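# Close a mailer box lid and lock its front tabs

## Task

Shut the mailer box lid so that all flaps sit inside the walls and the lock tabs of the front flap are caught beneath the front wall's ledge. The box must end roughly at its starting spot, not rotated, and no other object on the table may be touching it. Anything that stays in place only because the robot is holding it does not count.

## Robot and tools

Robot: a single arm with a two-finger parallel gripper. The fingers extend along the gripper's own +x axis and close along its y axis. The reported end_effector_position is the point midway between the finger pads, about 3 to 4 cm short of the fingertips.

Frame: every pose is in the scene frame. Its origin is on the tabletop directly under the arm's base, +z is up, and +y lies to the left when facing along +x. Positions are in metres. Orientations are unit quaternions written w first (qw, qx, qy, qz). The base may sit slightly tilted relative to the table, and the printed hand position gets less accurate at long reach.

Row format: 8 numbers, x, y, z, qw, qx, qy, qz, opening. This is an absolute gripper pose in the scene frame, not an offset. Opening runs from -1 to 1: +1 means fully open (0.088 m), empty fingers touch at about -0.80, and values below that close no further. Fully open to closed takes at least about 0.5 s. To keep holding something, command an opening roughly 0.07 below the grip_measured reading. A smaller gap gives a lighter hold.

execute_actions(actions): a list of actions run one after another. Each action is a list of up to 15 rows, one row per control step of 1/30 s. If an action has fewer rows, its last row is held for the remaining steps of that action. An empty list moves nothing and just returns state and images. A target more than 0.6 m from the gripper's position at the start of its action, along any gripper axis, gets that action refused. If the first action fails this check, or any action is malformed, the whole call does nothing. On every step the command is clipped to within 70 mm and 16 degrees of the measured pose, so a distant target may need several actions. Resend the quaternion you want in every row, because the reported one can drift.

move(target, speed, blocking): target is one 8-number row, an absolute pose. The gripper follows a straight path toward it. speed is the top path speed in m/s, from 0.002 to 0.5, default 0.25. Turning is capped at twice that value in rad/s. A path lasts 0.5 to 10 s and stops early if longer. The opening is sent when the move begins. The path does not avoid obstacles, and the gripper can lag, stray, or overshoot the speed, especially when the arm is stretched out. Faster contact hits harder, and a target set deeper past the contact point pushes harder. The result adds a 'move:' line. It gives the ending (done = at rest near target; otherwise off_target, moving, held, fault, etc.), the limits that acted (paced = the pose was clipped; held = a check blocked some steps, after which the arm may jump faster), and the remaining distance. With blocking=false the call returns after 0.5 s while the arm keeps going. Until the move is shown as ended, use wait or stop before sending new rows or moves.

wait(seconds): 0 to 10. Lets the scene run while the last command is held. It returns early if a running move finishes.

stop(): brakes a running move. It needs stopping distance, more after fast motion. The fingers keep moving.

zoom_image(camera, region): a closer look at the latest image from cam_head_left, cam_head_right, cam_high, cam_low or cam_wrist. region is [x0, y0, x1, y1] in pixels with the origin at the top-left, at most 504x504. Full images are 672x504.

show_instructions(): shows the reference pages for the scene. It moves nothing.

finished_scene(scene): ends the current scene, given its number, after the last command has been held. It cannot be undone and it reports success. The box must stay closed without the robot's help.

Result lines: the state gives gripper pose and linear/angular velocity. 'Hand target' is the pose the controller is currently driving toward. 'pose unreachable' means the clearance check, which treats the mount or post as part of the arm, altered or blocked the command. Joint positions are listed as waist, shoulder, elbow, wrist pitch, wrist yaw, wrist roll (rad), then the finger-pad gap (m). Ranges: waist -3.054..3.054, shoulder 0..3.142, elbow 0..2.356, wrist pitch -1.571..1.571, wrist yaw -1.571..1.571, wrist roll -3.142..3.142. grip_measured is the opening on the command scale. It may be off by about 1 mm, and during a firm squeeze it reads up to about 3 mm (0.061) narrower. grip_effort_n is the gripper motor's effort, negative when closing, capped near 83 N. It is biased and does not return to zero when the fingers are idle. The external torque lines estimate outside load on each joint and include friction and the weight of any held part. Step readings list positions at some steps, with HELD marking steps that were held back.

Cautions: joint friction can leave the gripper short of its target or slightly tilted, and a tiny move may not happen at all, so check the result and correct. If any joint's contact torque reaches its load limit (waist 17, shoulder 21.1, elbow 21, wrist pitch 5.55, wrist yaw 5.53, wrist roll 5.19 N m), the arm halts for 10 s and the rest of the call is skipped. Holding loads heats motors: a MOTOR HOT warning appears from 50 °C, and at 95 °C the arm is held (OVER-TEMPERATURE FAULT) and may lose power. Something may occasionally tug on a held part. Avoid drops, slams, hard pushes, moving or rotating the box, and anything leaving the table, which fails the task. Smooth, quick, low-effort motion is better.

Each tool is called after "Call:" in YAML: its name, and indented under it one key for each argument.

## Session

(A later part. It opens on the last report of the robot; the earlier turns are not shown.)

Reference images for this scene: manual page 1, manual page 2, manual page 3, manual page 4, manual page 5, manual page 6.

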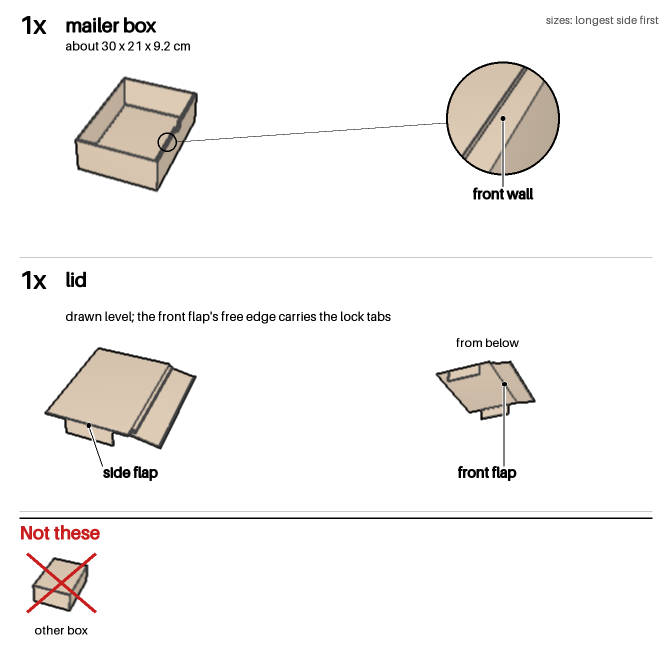

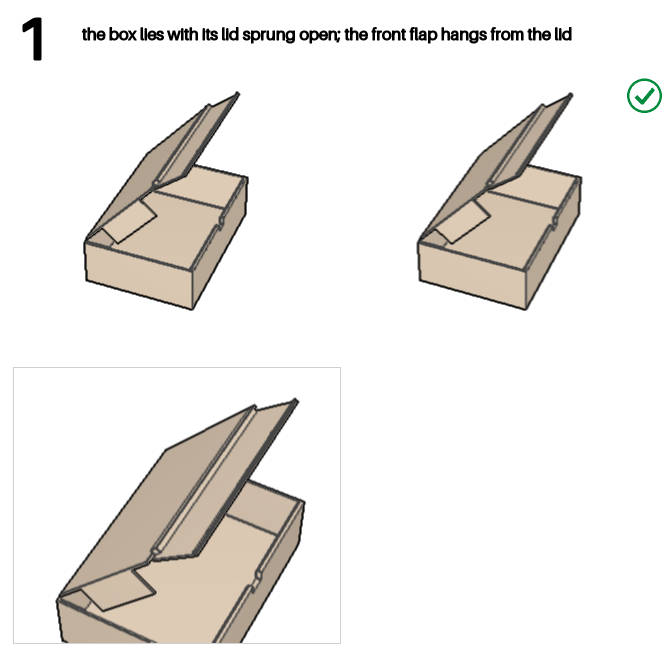

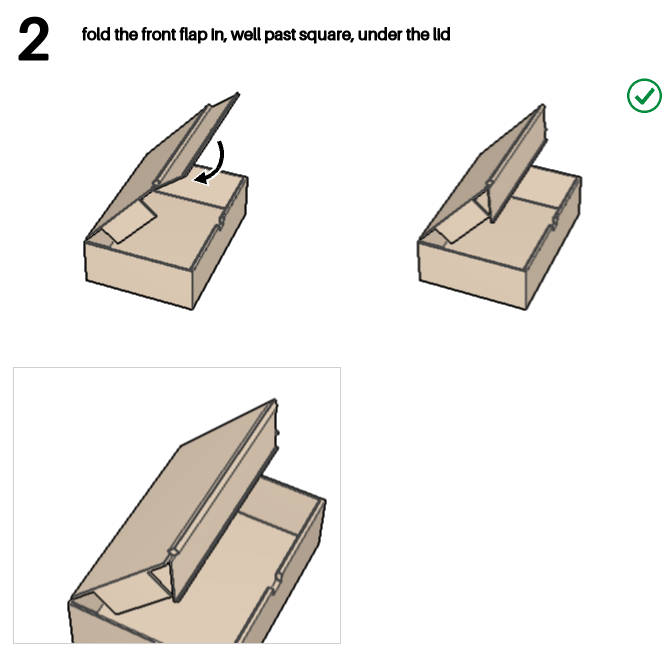

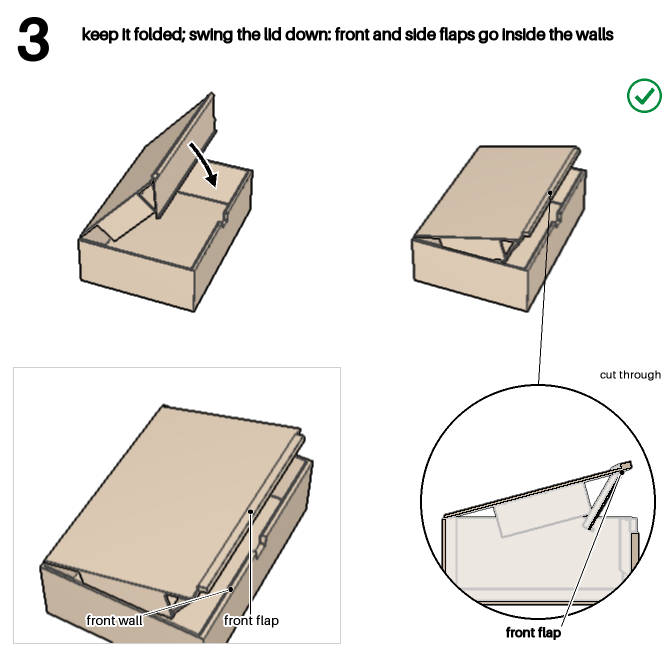

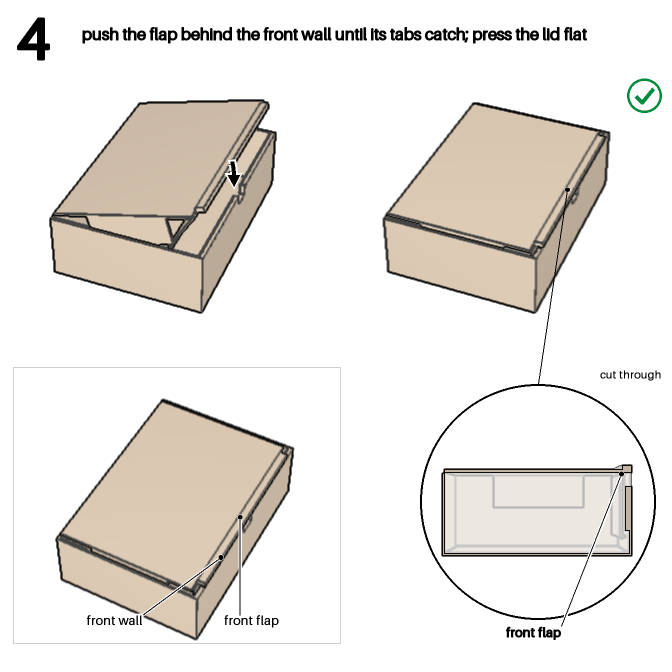

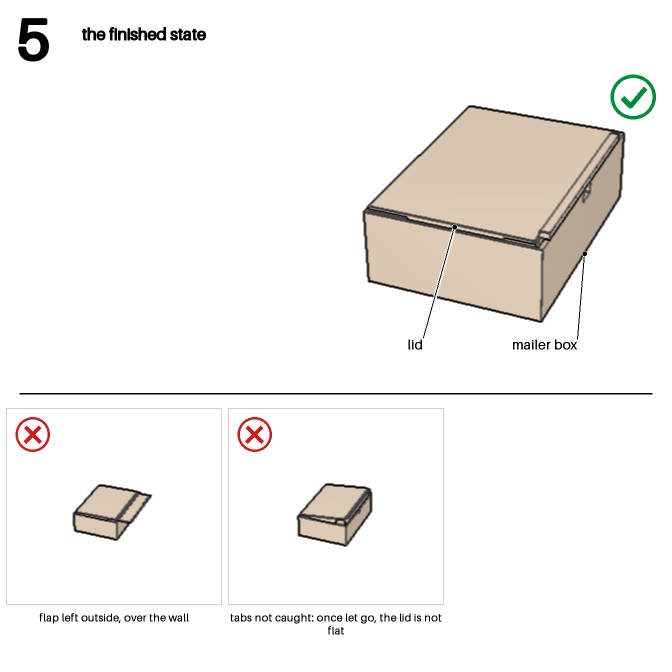

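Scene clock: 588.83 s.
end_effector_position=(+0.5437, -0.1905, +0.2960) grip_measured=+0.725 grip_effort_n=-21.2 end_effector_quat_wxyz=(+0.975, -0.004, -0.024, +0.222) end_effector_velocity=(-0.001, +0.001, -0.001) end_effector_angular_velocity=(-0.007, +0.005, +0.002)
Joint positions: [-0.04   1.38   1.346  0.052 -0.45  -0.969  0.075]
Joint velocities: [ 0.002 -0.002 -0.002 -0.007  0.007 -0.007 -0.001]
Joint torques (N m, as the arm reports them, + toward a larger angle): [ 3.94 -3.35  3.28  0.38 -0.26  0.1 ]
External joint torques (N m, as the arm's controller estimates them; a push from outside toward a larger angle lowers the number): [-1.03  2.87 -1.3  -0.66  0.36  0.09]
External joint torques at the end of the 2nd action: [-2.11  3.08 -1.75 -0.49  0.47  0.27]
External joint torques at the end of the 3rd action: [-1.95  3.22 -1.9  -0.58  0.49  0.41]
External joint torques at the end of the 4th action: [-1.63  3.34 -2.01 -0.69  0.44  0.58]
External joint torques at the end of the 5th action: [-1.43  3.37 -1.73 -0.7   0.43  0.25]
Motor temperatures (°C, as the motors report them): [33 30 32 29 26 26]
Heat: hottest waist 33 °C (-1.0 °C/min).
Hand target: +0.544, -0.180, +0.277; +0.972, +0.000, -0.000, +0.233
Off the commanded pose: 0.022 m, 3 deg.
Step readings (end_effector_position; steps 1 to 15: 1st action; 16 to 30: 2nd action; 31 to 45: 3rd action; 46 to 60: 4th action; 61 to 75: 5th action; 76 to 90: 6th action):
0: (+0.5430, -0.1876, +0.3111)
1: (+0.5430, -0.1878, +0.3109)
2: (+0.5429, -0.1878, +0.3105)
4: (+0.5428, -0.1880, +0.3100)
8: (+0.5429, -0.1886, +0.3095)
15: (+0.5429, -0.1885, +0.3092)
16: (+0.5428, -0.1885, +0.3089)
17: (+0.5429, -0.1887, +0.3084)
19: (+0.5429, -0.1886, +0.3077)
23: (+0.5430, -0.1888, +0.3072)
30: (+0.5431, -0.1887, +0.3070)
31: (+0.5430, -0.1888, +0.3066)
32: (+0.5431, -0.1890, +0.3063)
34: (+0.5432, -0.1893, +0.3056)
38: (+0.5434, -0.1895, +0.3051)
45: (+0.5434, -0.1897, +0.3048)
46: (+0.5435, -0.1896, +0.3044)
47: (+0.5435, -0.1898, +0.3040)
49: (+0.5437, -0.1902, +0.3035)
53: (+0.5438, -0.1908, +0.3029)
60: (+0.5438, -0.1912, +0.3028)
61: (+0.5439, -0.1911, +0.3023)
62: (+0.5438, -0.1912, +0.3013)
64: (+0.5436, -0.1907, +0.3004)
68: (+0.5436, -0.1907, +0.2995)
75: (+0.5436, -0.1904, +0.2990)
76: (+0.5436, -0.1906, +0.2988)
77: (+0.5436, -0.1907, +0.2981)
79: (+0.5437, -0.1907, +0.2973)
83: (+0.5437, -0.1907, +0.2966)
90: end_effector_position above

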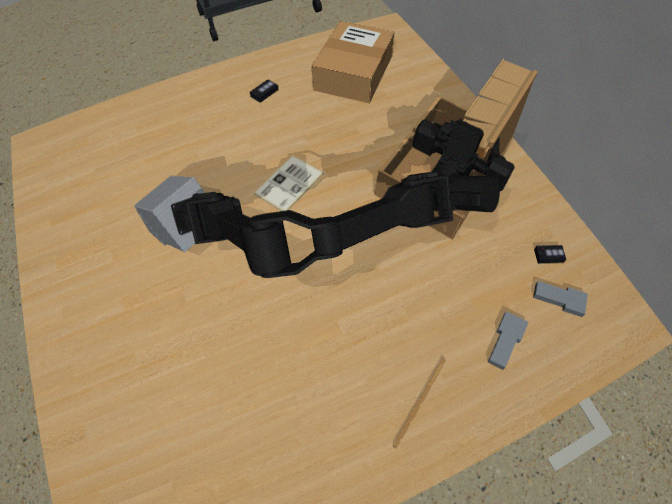

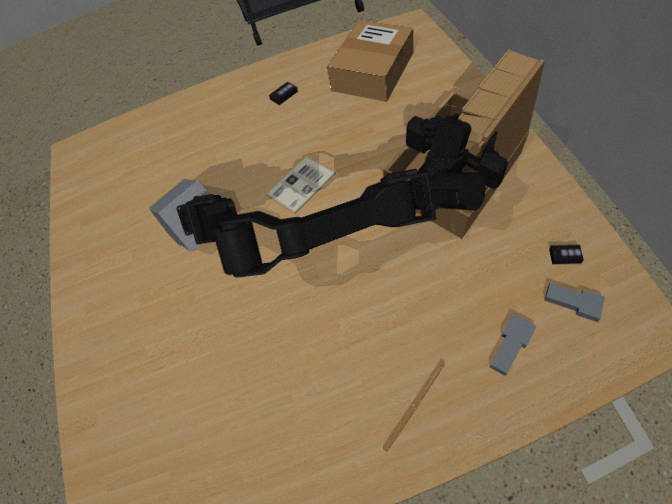

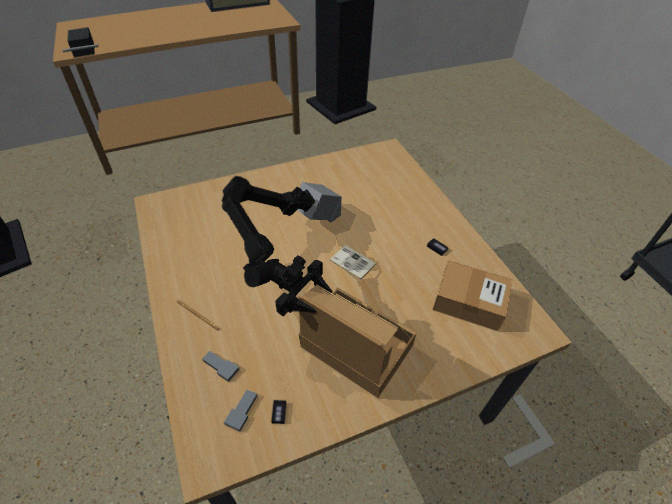

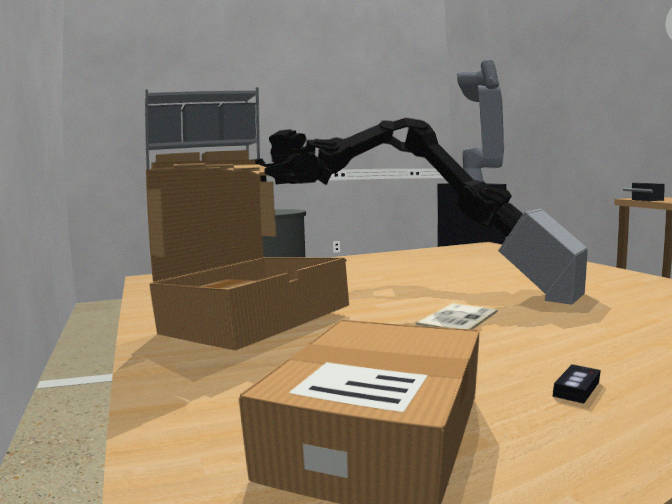

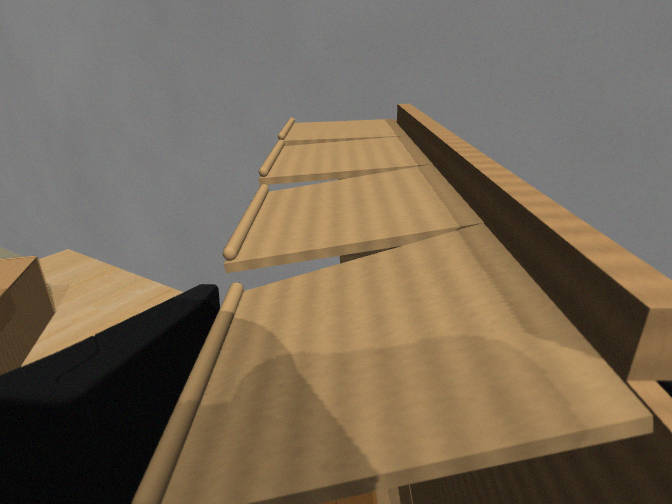

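Call:
execute_actions:
  actions:
    - [[0.545,-0.180,0.276,0.970,-0.06,-0.014,0.233,0.67]]
    - [[0.545,-0.181,0.275,0.965,-0.118,-0.028,0.231,0.62]]
    - [[0.546,-0.182,0.274,0.957,-0.169,-0.04,0.229,0.57]]
    - [[0.547,-0.184,0.274,0.947,-0.219,-0.052,0.227,0.52]]
    - [[0.548,-0.186,0.274,0.934,-0.268,-0.064,0.224,0.47]]

Scene clock: 595.40 s.
end_effector_position=(+0.5458, -0.1877, +0.2771) grip_measured=+0.478 grip_effort_n=-39.3 end_effector_quat_wxyz=(+0.936, -0.268, -0.065, +0.221) end_effector_velocity=(-0.000, -0.001, +0.001) end_effector_angular_velocity=(-0.032, -0.025, -0.003)
Joint positions: [-0.07   1.404  1.349  0.033 -0.454 -1.525  0.062]
Joint velocities: [-0.002 -0.002 -0.002  0.007 -0.007 -0.037 -0.001]
Joint torques (N m, as the arm reports them, + toward a larger angle): [ 4.97 -4.36  6.37  0.83 -0.8  -0.03]
External joint torques (N m, as the arm's controller estimates them; a push from outside toward a larger angle lowers the number): [-0.05  2.13  1.78 -0.18 -0.18 -0.07]
External joint torques at the end of the 1st action: [-0.79  2.83 -0.99 -0.51  0.25 -0.03]
External joint torques at the end of the 2nd action: [-0.49  2.52 -0.8  -0.3   0.14  0.04]
External joint torques at the end of the 3rd action: [-0.33  2.57 -0.01 -0.32  0.02  0.09]
External joint torques at the end of the 4th action: [-0.3   2.26  1.05 -0.51 -0.04  0.07]
Motor temperatures (°C, as the motors report them): [33 31 32 29 26 26]
Heat: hottest waist 33 °C (-1.0 °C/min).
Hand target: +0.548, -0.186, +0.274; +0.935, -0.268, -0.064, +0.224
Off the commanded pose: 0.004 m, 0 deg.
Step readings (end_effector_position; steps 1 to 15: 1st action; 16 to 30: 2nd action; 31 to 45: 3rd action; 46 to 60: 4th action; 61 to 75: 5th action):
0: (+0.5437, -0.1905, +0.2960)
1: (+0.5437, -0.1906, +0.2953)
2: (+0.5437, -0.1905, +0.2946)
4: (+0.5437, -0.1899, +0.2935)
8: (+0.5438, -0.1893, +0.2925)
15: (+0.5439, -0.1893, +0.2921)
16: (+0.5439, -0.1892, +0.2916)
17: (+0.5439, -0.1893, +0.2909)
19: (+0.5439, -0.1892, +0.2898)
23: (+0.5440, -0.1895, +0.2889)
30: (+0.5441, -0.1895, +0.2885)
31: (+0.5442, -0.1896, +0.2879)
32: (+0.5442, -0.1896, +0.2872)
34: (+0.5444, -0.1897, +0.2862)
38: (+0.5445, -0.1899, +0.2854)
45: (+0.5446, -0.1899, +0.2850)
46: (+0.5447, -0.1898, +0.2846)
47: (+0.5448, -0.1899, +0.2839)
49: (+0.5450, -0.1895, +0.2829)
53: (+0.5452, -0.1893, +0.2825)
60: (+0.5453, -0.1888, +0.2818)
61: (+0.5453, -0.1888, +0.2817)
62: (+0.5455, -0.1893, +0.2812)
64: (+0.5457, -0.1895, +0.2793)
68: (+0.5458, -0.1880, +0.2774)
75: end_effector_position above

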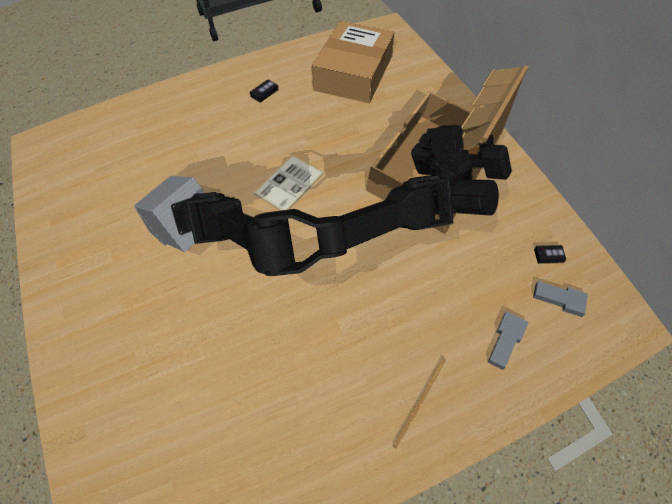

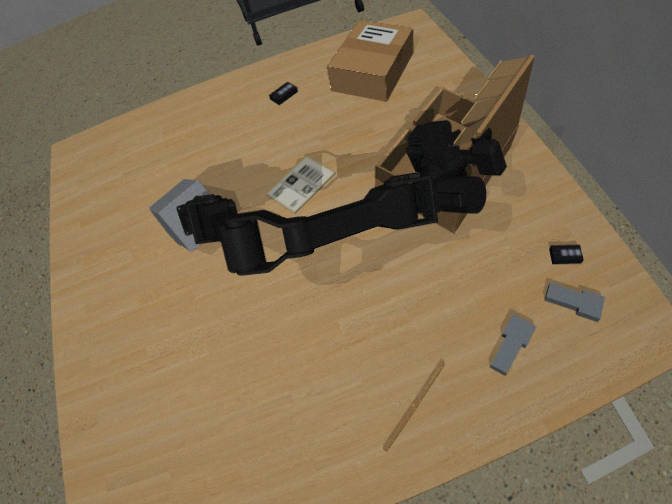

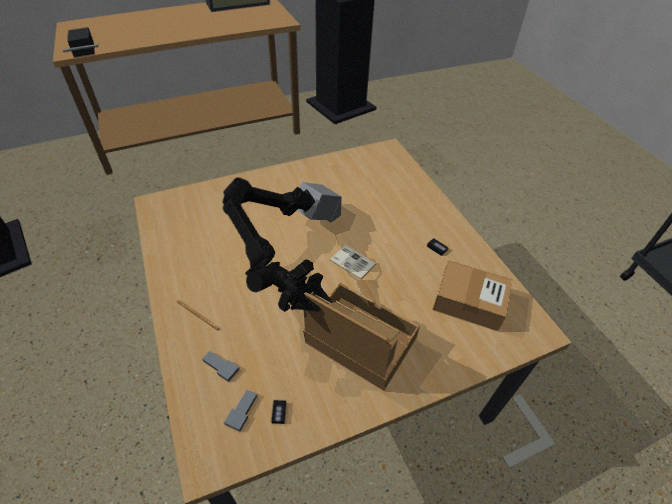

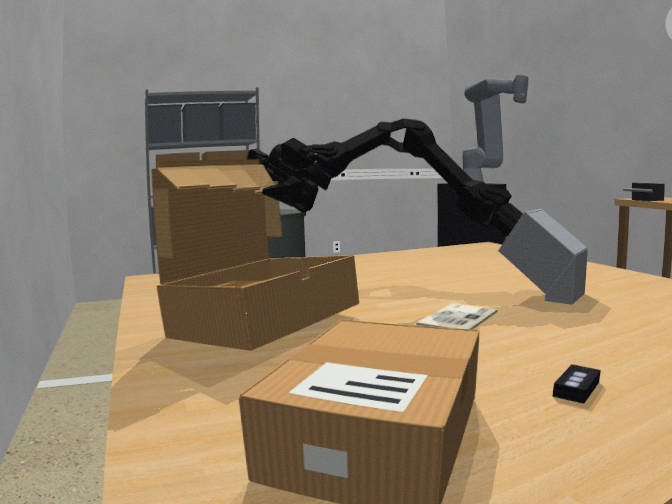

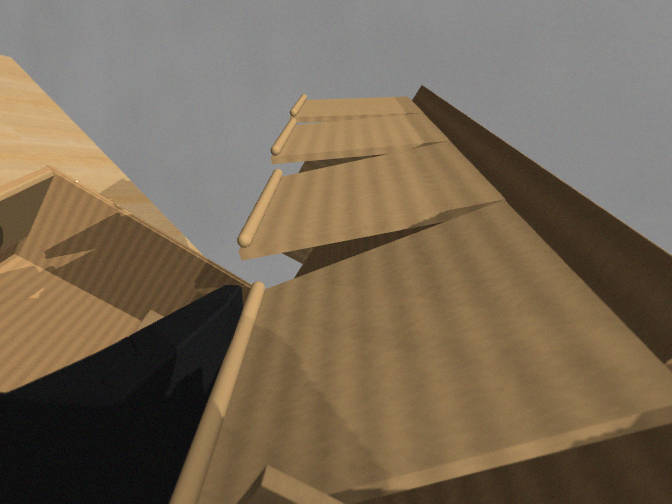

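Call:
execute_actions:
  actions:
    - [[0.549,-0.187,0.277,0.925,-0.297,-0.072,0.222,0.43]]
    - [[0.550,-0.188,0.279,0.913,-0.332,-0.08,0.219,0.40]]
    - [[0.542,-0.175,0.276,0.898,-0.372,-0.089,0.215,0.40]]
    - [[0.535,-0.162,0.271,0.880,-0.411,-0.098,0.211,0.40]]
    - [[0.528,-0.150,0.265,0.862,-0.449,-0.108,0.207,0.40]]
    - [[0.521,-0.138,0.259,0.842,-0.486,-0.117,0.202,0.40]]
    - [[0.515,-0.126,0.251,0.820,-0.522,-0.125,0.197,0.40]]
    - [[0.508,-0.115,0.242,0.796,-0.558,-0.134,0.191,0.40]]

Scene clock: 608.40 s.
end_effector_position=(+0.5094, -0.1158, +0.2407) grip_measured=+0.412 grip_effort_n=-70.5 end_effector_quat_wxyz=(+0.799, -0.555, -0.131, +0.193) end_effector_velocity=(-0.002, +0.002, +0.002) end_effector_angular_velocity=(-0.012, -0.026, +0.009)
Joint positions: [-0.018  1.362  0.979  0.349 -0.399 -2.184  0.059]
Joint velocities: [-0.002 -0.002 -0.007  0.007 -0.022 -0.022 -0.   ]
Joint torques (N m, as the arm reports them, + toward a larger angle): [ 5.37 -5.16  3.98  1.34 -0.76 -0.17]
External joint torques (N m, as the arm's controller estimates them; a push from outside toward a larger angle lowers the number): [ 0.44  0.37 -0.12  0.3  -0.13 -0.23]
External joint torques at the end of the 4th action: [ 0.76 -0.44  0.14  0.3   0.   -0.2 ]
External joint torques at the end of the 5th action: [ 0.68 -0.28  0.12  0.35 -0.04 -0.2 ]
External joint torques at the end of the 6th action: [ 0.63 -0.36  0.08  0.34 -0.02 -0.2 ]
External joint torques at the end of the 7th action: [ 0.7   0.14 -0.01  0.31  0.01 -0.18]
Motor temperatures (°C, as the motors report them): [34 32 32 29 26 26]
Heat: hottest waist 34 °C (+0.0 °C/min).
Hand target: +0.508, -0.115, +0.242; +0.796, -0.558, -0.134, +0.191
Off the commanded pose: 0.002 m, 1 deg.
Step readings (end_effector_position; steps 1 to 15: 1st action; 16 to 30: 2nd action; 31 to 45: 3rd action; 46 to 60: 4th action; 61 to 75: 5th action; 76 to 90: 6th action; 91 to 105: 7th action; 106 to 120: 8th action):
0: (+0.5458, -0.1876, +0.2771)
1: (+0.5459, -0.1877, +0.2771)
2: (+0.5460, -0.1876, +0.2770)
4: (+0.5462, -0.1873, +0.2768)
8: (+0.5466, -0.1873, +0.2767)
15: (+0.5466, -0.1873, +0.2767)
16: (+0.5466, -0.1872, +0.2766)
17: (+0.5467, -0.1873, +0.2764)
19: (+0.5474, -0.1879, +0.2763)
23: (+0.5476, -0.1888, +0.2769)
30: (+0.5477, -0.1889, +0.2773)
31: (+0.5475, -0.1876, +0.2765)
32: (+0.5471, -0.1860, +0.2761)
34: (+0.5463, -0.1818, +0.2755)
38: (+0.5447, -0.1749, +0.2725)
45: (+0.5440, -0.1735, +0.2718)
46: (+0.5436, -0.1728, +0.2714)
47: (+0.5422, -0.1713, +0.2707)
49: (+0.5397, -0.1677, +0.2698)
53: (+0.5378, -0.1622, +0.2675)
60: (+0.5370, -0.1609, +0.2671)
61: (+0.5365, -0.1602, +0.2667)
62: (+0.5351, -0.1588, +0.2659)
64: (+0.5328, -0.1554, +0.2644)
68: (+0.5307, -0.1501, +0.2620)
75: (+0.5299, -0.1489, +0.2614)
76: (+0.5294, -0.1481, +0.2606)
77: (+0.5280, -0.1468, +0.2602)
79: (+0.5256, -0.1433, +0.2585)
83: (+0.5235, -0.1381, +0.2560)
90: (+0.5228, -0.1369, +0.2554)
91: (+0.5225, -0.1363, +0.2548)
92: (+0.5213, -0.1352, +0.2540)
94: (+0.5194, -0.1319, +0.2518)
98: (+0.5170, -0.1271, +0.2493)
105: (+0.5164, -0.1260, +0.2485)
106: (+0.5160, -0.1255, +0.2480)
107: (+0.5149, -0.1242, +0.2471)
109: (+0.5127, -0.1209, +0.2446)
113: (+0.5101, -0.1167, +0.2414)
120: end_effector_position above

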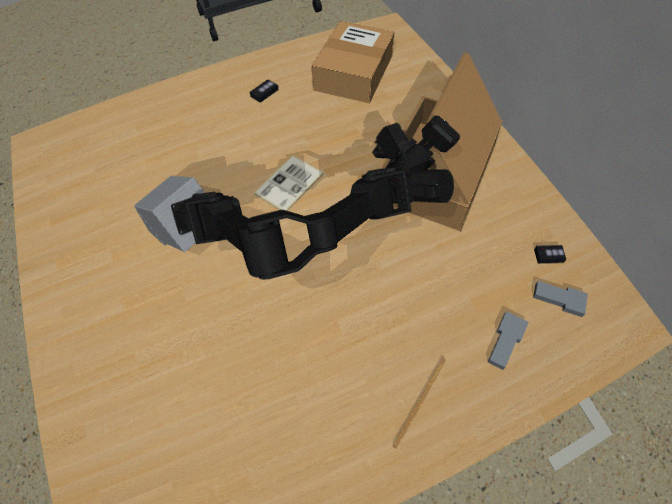

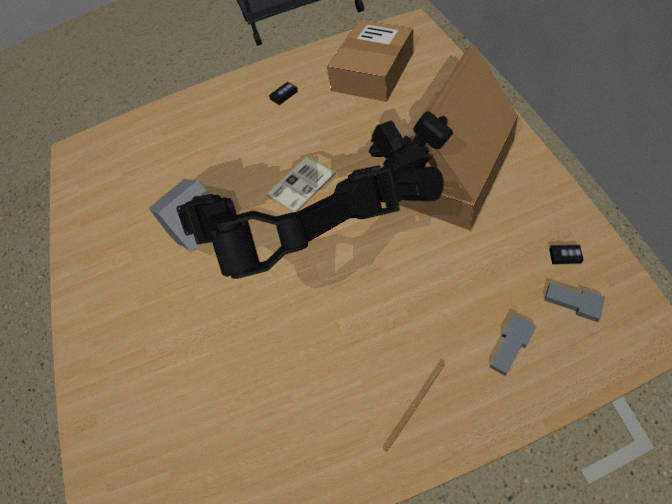

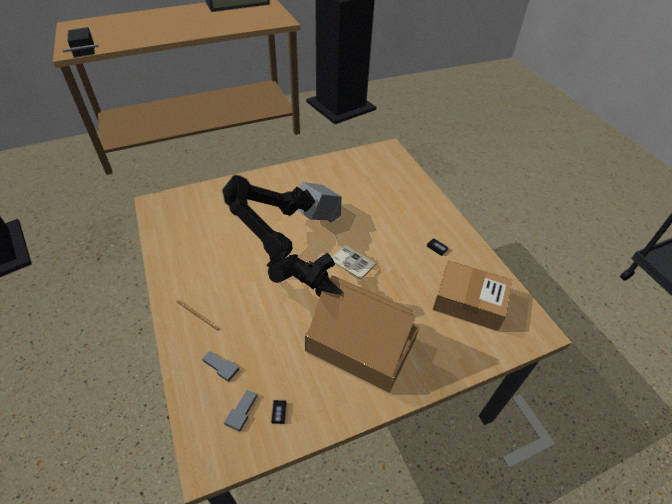

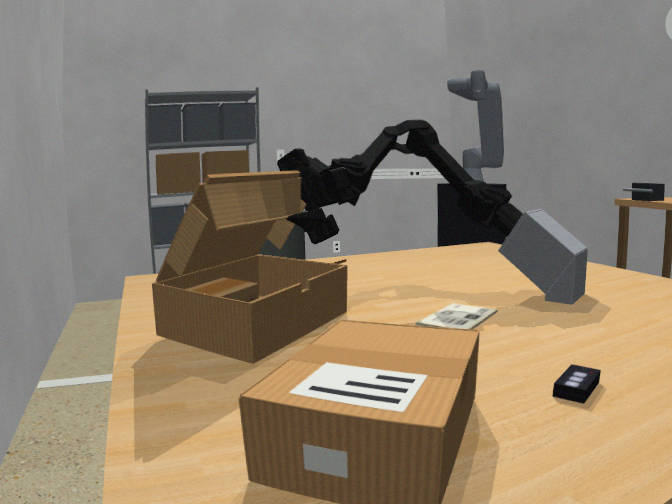

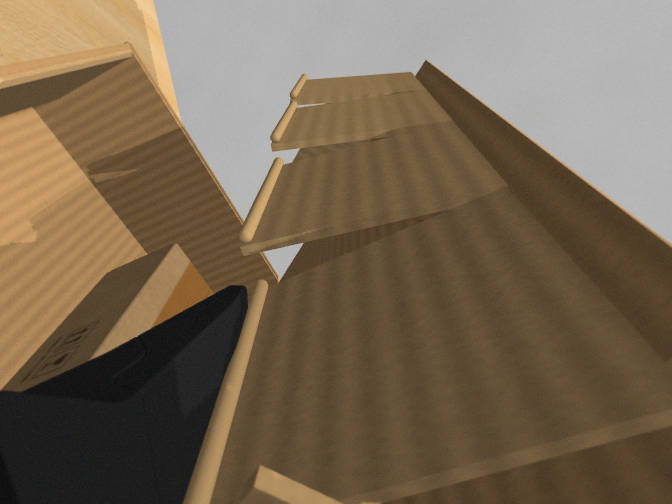

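Call:
execute_actions:
  actions:
    - [[0.504,-0.109,0.230,0.771,-0.592,-0.142,0.185,0.40]]
    - [[0.499,-0.101,0.218,0.745,-0.625,-0.150,0.178,0.40]]
    - [[0.494,-0.093,0.206,0.717,-0.657,-0.157,0.172,0.40]]
    - [[0.490,-0.086,0.194,0.687,-0.687,-0.165,0.165,0.40]]
    - [[0.487,-0.080,0.181,0.657,-0.717,-0.172,0.157,0.40]]
    - [[0.484,-0.074,0.168,0.625,-0.745,-0.178,0.150,0.40]]

Scene clock: 618.97 s.
end_effector_position=(+0.4853, -0.0755, +0.1795) grip_measured=+0.408 grip_effort_n=-43.5 end_effector_quat_wxyz=(-0.630, +0.740, +0.189, -0.140) end_effector_velocity=(-0.001, -0.000, +0.000) end_effector_angular_velocity=(-0.020, -0.022, -0.007)
Joint positions: [-0.114  1.493  0.765  0.715 -0.525 -2.703  0.059]
Joint velocities: [-0.002  0.002 -0.007  0.022 -0.007 -0.022 -0.   ]
Joint torques (N m, as the arm reports them, + toward a larger angle): [ 4.03 -3.31  2.63  1.13 -0.11 -0.43]
External joint torques (N m, as the arm's controller estimates them; a push from outside toward a larger angle lowers the number): [-1.02  2.18 -0.26  0.14  0.51 -0.49]
External joint torques at the end of the 2nd action: [ 0.19  1.4  -0.03  0.3  -0.34 -0.25]
External joint torques at the end of the 3rd action: [ 0.16  1.51  0.04  0.28 -0.29 -0.26]
External joint torques at the end of the 4th action: [ 0.1   1.71 -0.06  0.26 -0.3  -0.23]
External joint torques at the end of the 5th action: [-0.02  1.51 -0.08  0.28 -0.18 -0.32]
Motor temperatures (°C, as the motors report them): [34 32 32 30 26 26]
Heat: hottest waist 34 °C (+0.0 °C/min).
Hand target: +0.484, -0.074, +0.168; -0.625, +0.745, +0.178, -0.150
Off the commanded pose: 0.012 m, 2 deg.
Step readings (end_effector_position; steps 1 to 15: 1st action; 16 to 30: 2nd action; 31 to 45: 3rd action; 46 to 60: 4th action; 61 to 75: 5th action; 76 to 90: 6th action):
0: (+0.5093, -0.1156, +0.2406)
1: (+0.5089, -0.1154, +0.2401)
2: (+0.5082, -0.1151, +0.2390)
4: (+0.5068, -0.1144, +0.2364)
8: (+0.5051, -0.1134, +0.2338)
15: (+0.5047, -0.1128, +0.2329)
16: (+0.5044, -0.1124, +0.2323)
17: (+0.5037, -0.1120, +0.2311)
19: (+0.5020, -0.1097, +0.2271)
23: (+0.5004, -0.1062, +0.2219)
30: (+0.5001, -0.1055, +0.2212)
31: (+0.4997, -0.1050, +0.2205)
32: (+0.4990, -0.1045, +0.2194)
34: (+0.4972, -0.1017, +0.2151)
38: (+0.4955, -0.0979, +0.2097)
45: (+0.4951, -0.0972, +0.2092)
46: (+0.4949, -0.0968, +0.2086)
47: (+0.4944, -0.0963, +0.2076)
49: (+0.4931, -0.0941, +0.2030)
53: (+0.4916, -0.0908, +0.1977)
60: (+0.4914, -0.0904, +0.1972)
61: (+0.4911, -0.0897, +0.1966)
62: (+0.4908, -0.0894, +0.1953)
64: (+0.4898, -0.0873, +0.1903)
68: (+0.4885, -0.0845, +0.1853)
75: (+0.4883, -0.0837, +0.1852)
76: (+0.4881, -0.0832, +0.1846)
77: (+0.4877, -0.0826, +0.1841)
79: (+0.4865, -0.0793, +0.1815)
83: (+0.4855, -0.0762, +0.1798)
90: end_effector_position above

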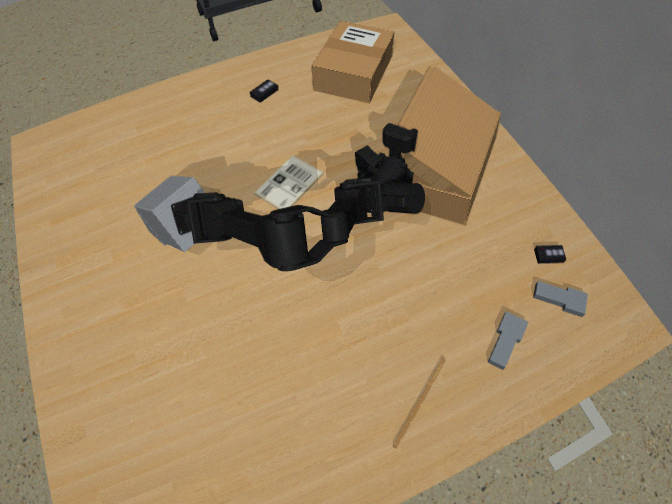

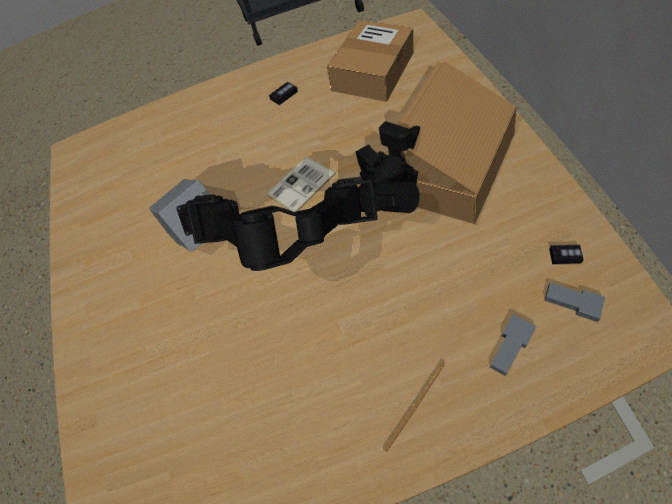

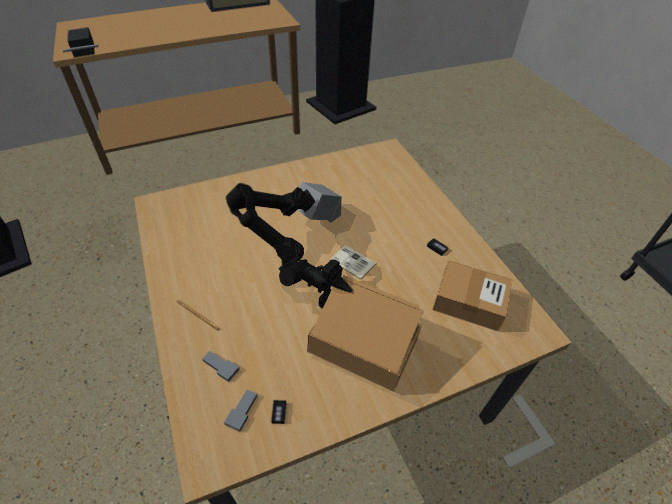

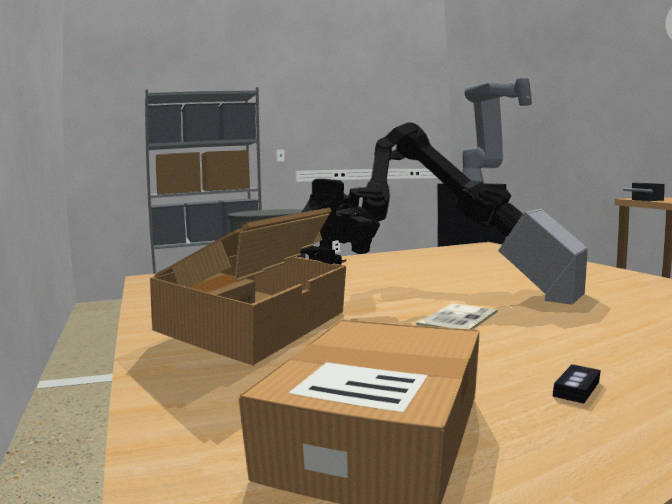

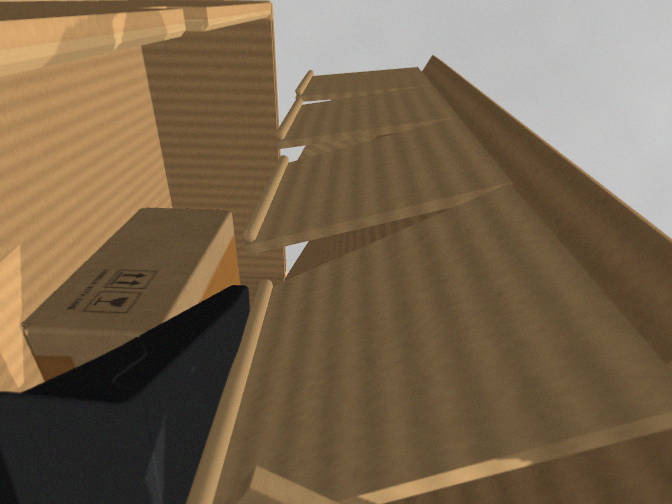

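Call:
execute_actions:
  actions:
    - [[0.485,-0.076,0.168,0.644,-0.728,-0.175,0.154,0.36]]
    - [[0.486,-0.078,0.166,0.663,-0.711,-0.170,0.159,0.32]]
    - [[0.487,-0.080,0.164,0.687,-0.687,-0.165,0.165,0.28]]

Call:
zoom_image:
  camera: "cam_low"
  region: [140,170,400,370]

Scene clock: 629.97 s.
end_effector_position=(+0.4875, -0.0831, +0.1724) grip_measured=+0.362 grip_effort_n=-83.5 end_effector_quat_wxyz=(+0.682, -0.695, -0.170, +0.153) end_effector_velocity=(-0.002, +0.002, -0.002) end_effector_angular_velocity=(-0.002, +0.001, +0.011)
Joint positions: [-0.14   1.5    0.778  0.713 -0.535 -2.557  0.057]
Joint velocities: [-0.002  0.002 -0.002 -0.007 -0.007 -0.007 -0.   ]
Joint torques (N m, as the arm reports them, + toward a larger angle): [ 4.44 -3.19  3.55  0.51 -0.64  0.54]
External joint torques (N m, as the arm's controller estimates them; a push from outside toward a larger angle lowers the number): [-0.57  2.39  0.74 -0.46 -0.02  0.48]
External joint torques at the end of the 1st action: [-0.49  2.01  0.47 -0.24  0.29  0.01]
External joint torques at the end of the 2nd action: [-0.47  2.12  0.71 -0.44  0.07 -0.03]
Motor temperatures (°C, as the motors report them): [34 32 31 30 26 26]
Heat: hottest waist 34 °C (+0.0 °C/min).
Hand target: +0.487, -0.080, +0.164; +0.688, -0.688, -0.165, +0.165
Off the commanded pose: 0.009 m, 2 deg.
Step readings (end_effector_position; steps 1 to 15: 1st action; 16 to 30: 2nd action; 31 to 45: 3rd action):
0: (+0.4852, -0.0751, +0.1793)
1: (+0.4852, -0.0752, +0.1792)
2: (+0.4852, -0.0756, +0.1787)
4: (+0.4851, -0.0764, +0.1772)
8: (+0.4851, -0.0771, +0.1763)
15: (+0.4850, -0.0774, +0.1760)
16: (+0.4852, -0.0777, +0.1757)
17: (+0.4854, -0.0783, +0.1752)
19: (+0.4858, -0.0796, +0.1742)
23: (+0.4863, -0.0806, +0.1736)
30: (+0.4865, -0.0809, +0.1734)
31: (+0.4866, -0.0810, +0.1733)
32: (+0.4867, -0.0815, +0.1725)
34: (+0.4868, -0.0818, +0.1723)
38: (+0.4873, -0.0824, +0.1727)
45: end_effector_position above

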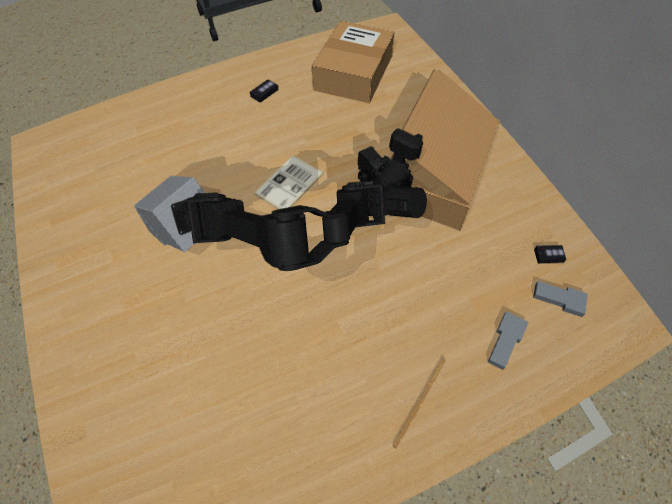

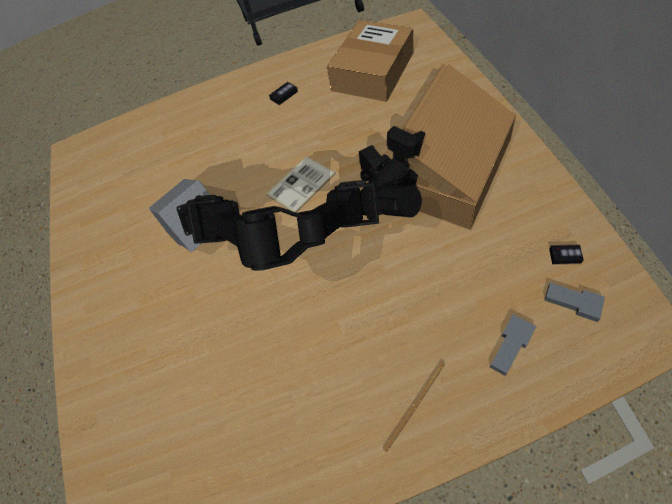

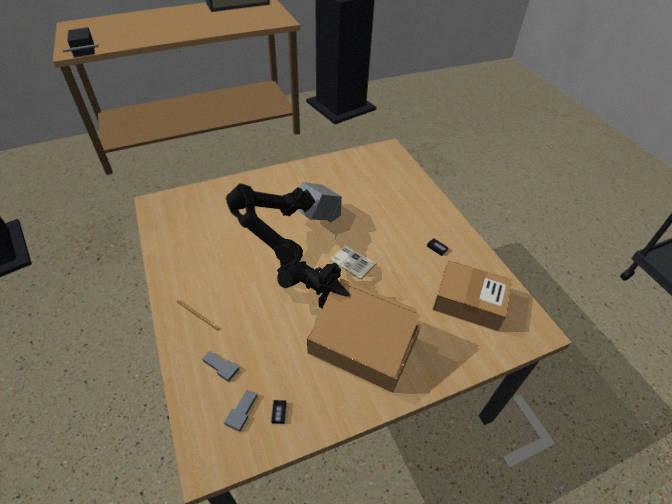

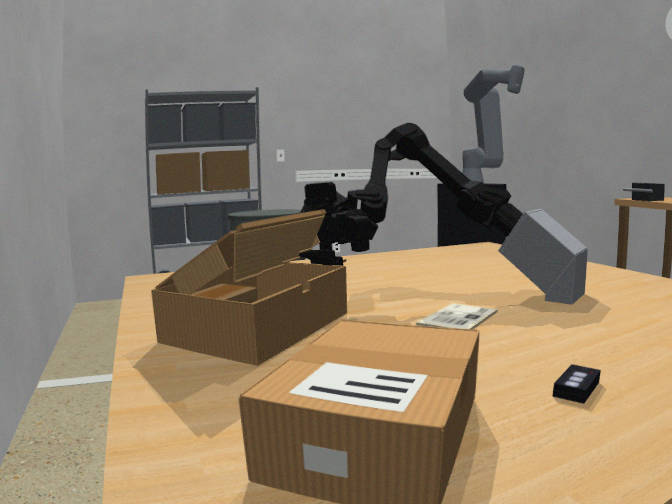

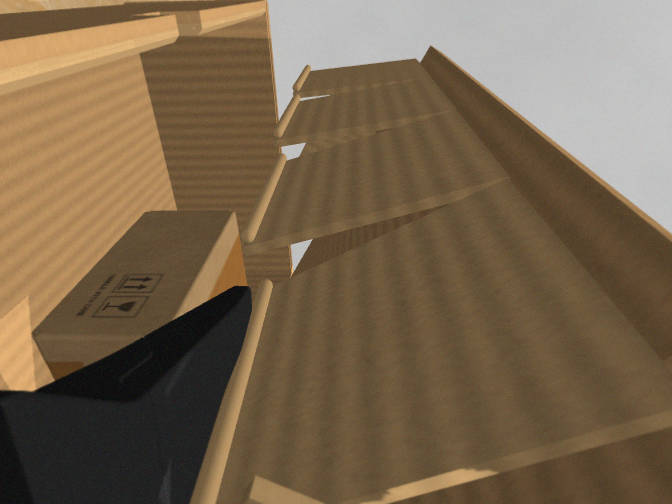

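Region (140, 170, 400, 370) of cam_low's 672x504 image, scaled by 1.938, with more detail than that image has; it fills the top 388 rows of this view, and the rest is white.

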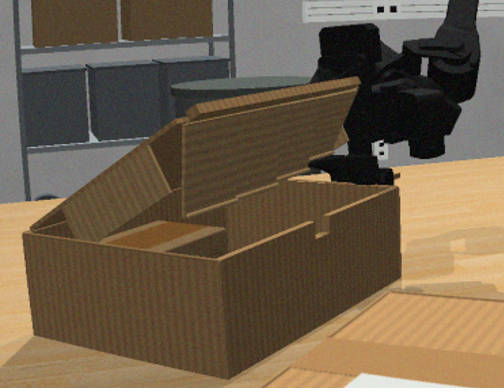

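Call:
execute_actions:
  actions:
    - [[0.486,-0.079,0.166,0.705,-0.669,-0.160,0.169,0.40]]
    - [[0.485,-0.077,0.167,0.728,-0.644,-0.154,0.175,0.41]]
    - [[0.484,-0.075,0.167,0.745,-0.625,-0.150,0.178,0.41]]

Scene clock: 638.63 s.
end_effector_position=(+0.4878, -0.0804, +0.1762) grip_measured=+0.416 grip_effort_n=-30.5 end_effector_quat_wxyz=(+0.737, -0.636, -0.158, +0.163) end_effector_velocity=(-0.003, +0.004, +0.000) end_effector_angular_velocity=(-0.001, -0.002, +0.014)
Joint positions: [-0.125  1.5    0.772  0.726 -0.524 -2.389  0.059]
Joint velocities: [ 0.002 -0.002 -0.007 -0.007 -0.007 -0.007  0.   ]
Joint torques (N m, as the arm reports them, + toward a larger angle): [ 4.5  -3.86  1.8   0.69 -0.4   0.83]
External joint torques (N m, as the arm's controller estimates them; a push from outside toward a larger angle lowers the number): [-0.58  1.69 -1.05 -0.29  0.22  0.77]
External joint torques at the end of the 1st action: [-0.18  1.77 -0.01 -0.42  0.28  0.51]
External joint torques at the end of the 2nd action: [-0.3   1.42 -0.8  -0.27  0.27  0.64]
Motor temperatures (°C, as the motors report them): [34 32 31 30 26 26]
Heat: hottest waist 34 °C (+0.0 °C/min).
Hand target: +0.484, -0.075, +0.167; +0.745, -0.625, -0.150, +0.178
Off the commanded pose: 0.011 m, 3 deg.
Step readings (end_effector_position; steps 1 to 15: 1st action; 16 to 30: 2nd action; 31 to 45: 3rd action):
0: (+0.4875, -0.0831, +0.1724)
1: (+0.4875, -0.0829, +0.1725)
2: (+0.4875, -0.0828, +0.1726)
4: (+0.4875, -0.0826, +0.1728)
8: (+0.4876, -0.0824, +0.1731)
15: (+0.4876, -0.0822, +0.1733)
16: (+0.4876, -0.0820, +0.1736)
17: (+0.4877, -0.0818, +0.1739)
19: (+0.4878, -0.0813, +0.1744)
23: (+0.4880, -0.0811, +0.1747)
30: (+0.4881, -0.0809, +0.1750)
31: (+0.4880, -0.0809, +0.1752)
32: (+0.4881, -0.0808, +0.1755)
34: (+0.4880, -0.0806, +0.1758)
38: (+0.4878, -0.0804, +0.1760)
45: end_effector_position above

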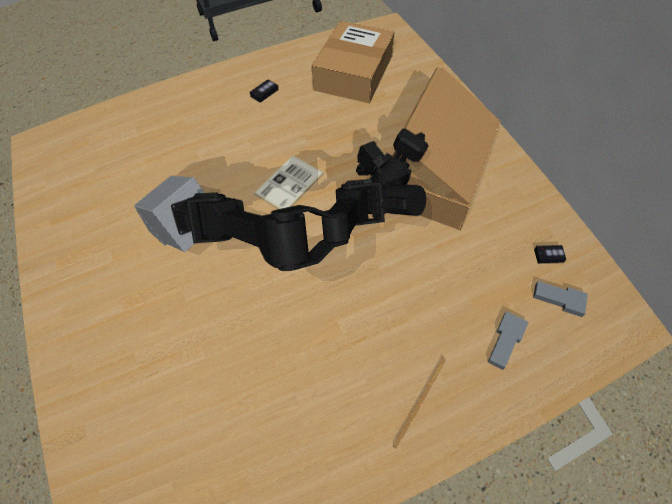

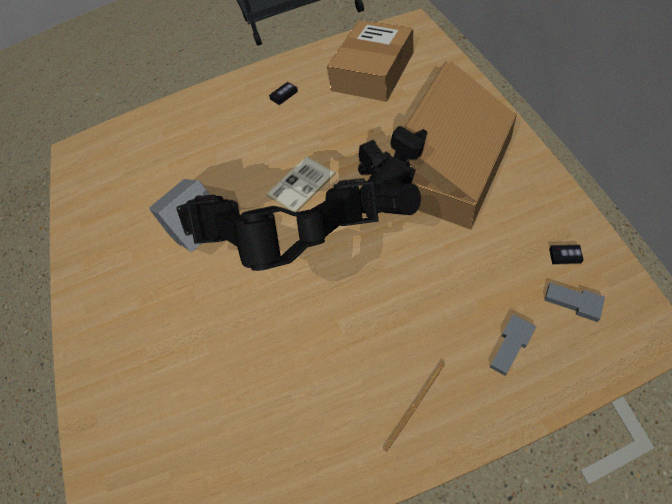

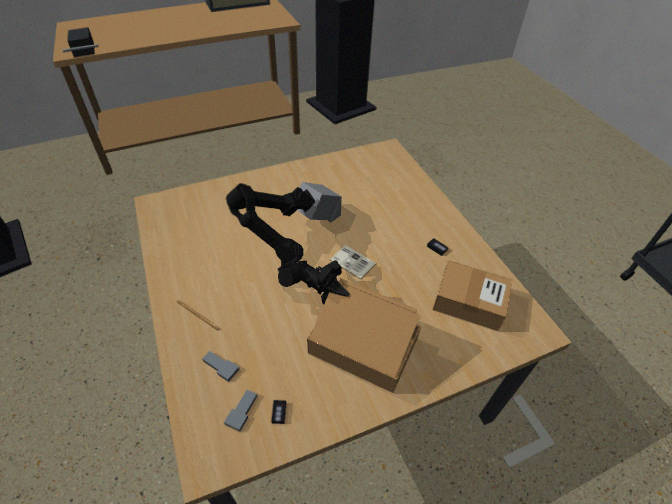

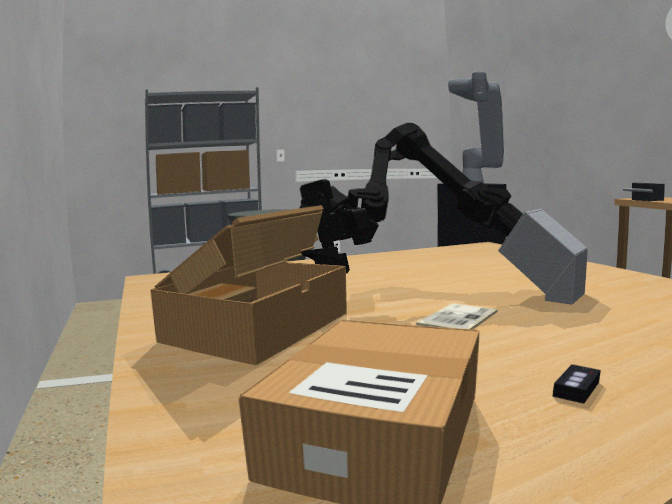

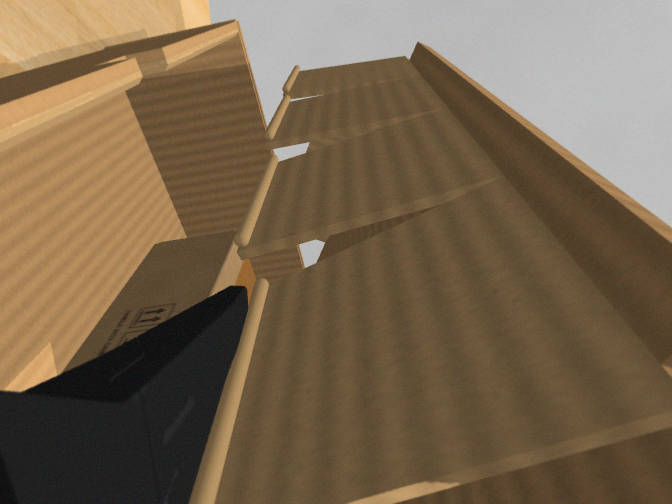

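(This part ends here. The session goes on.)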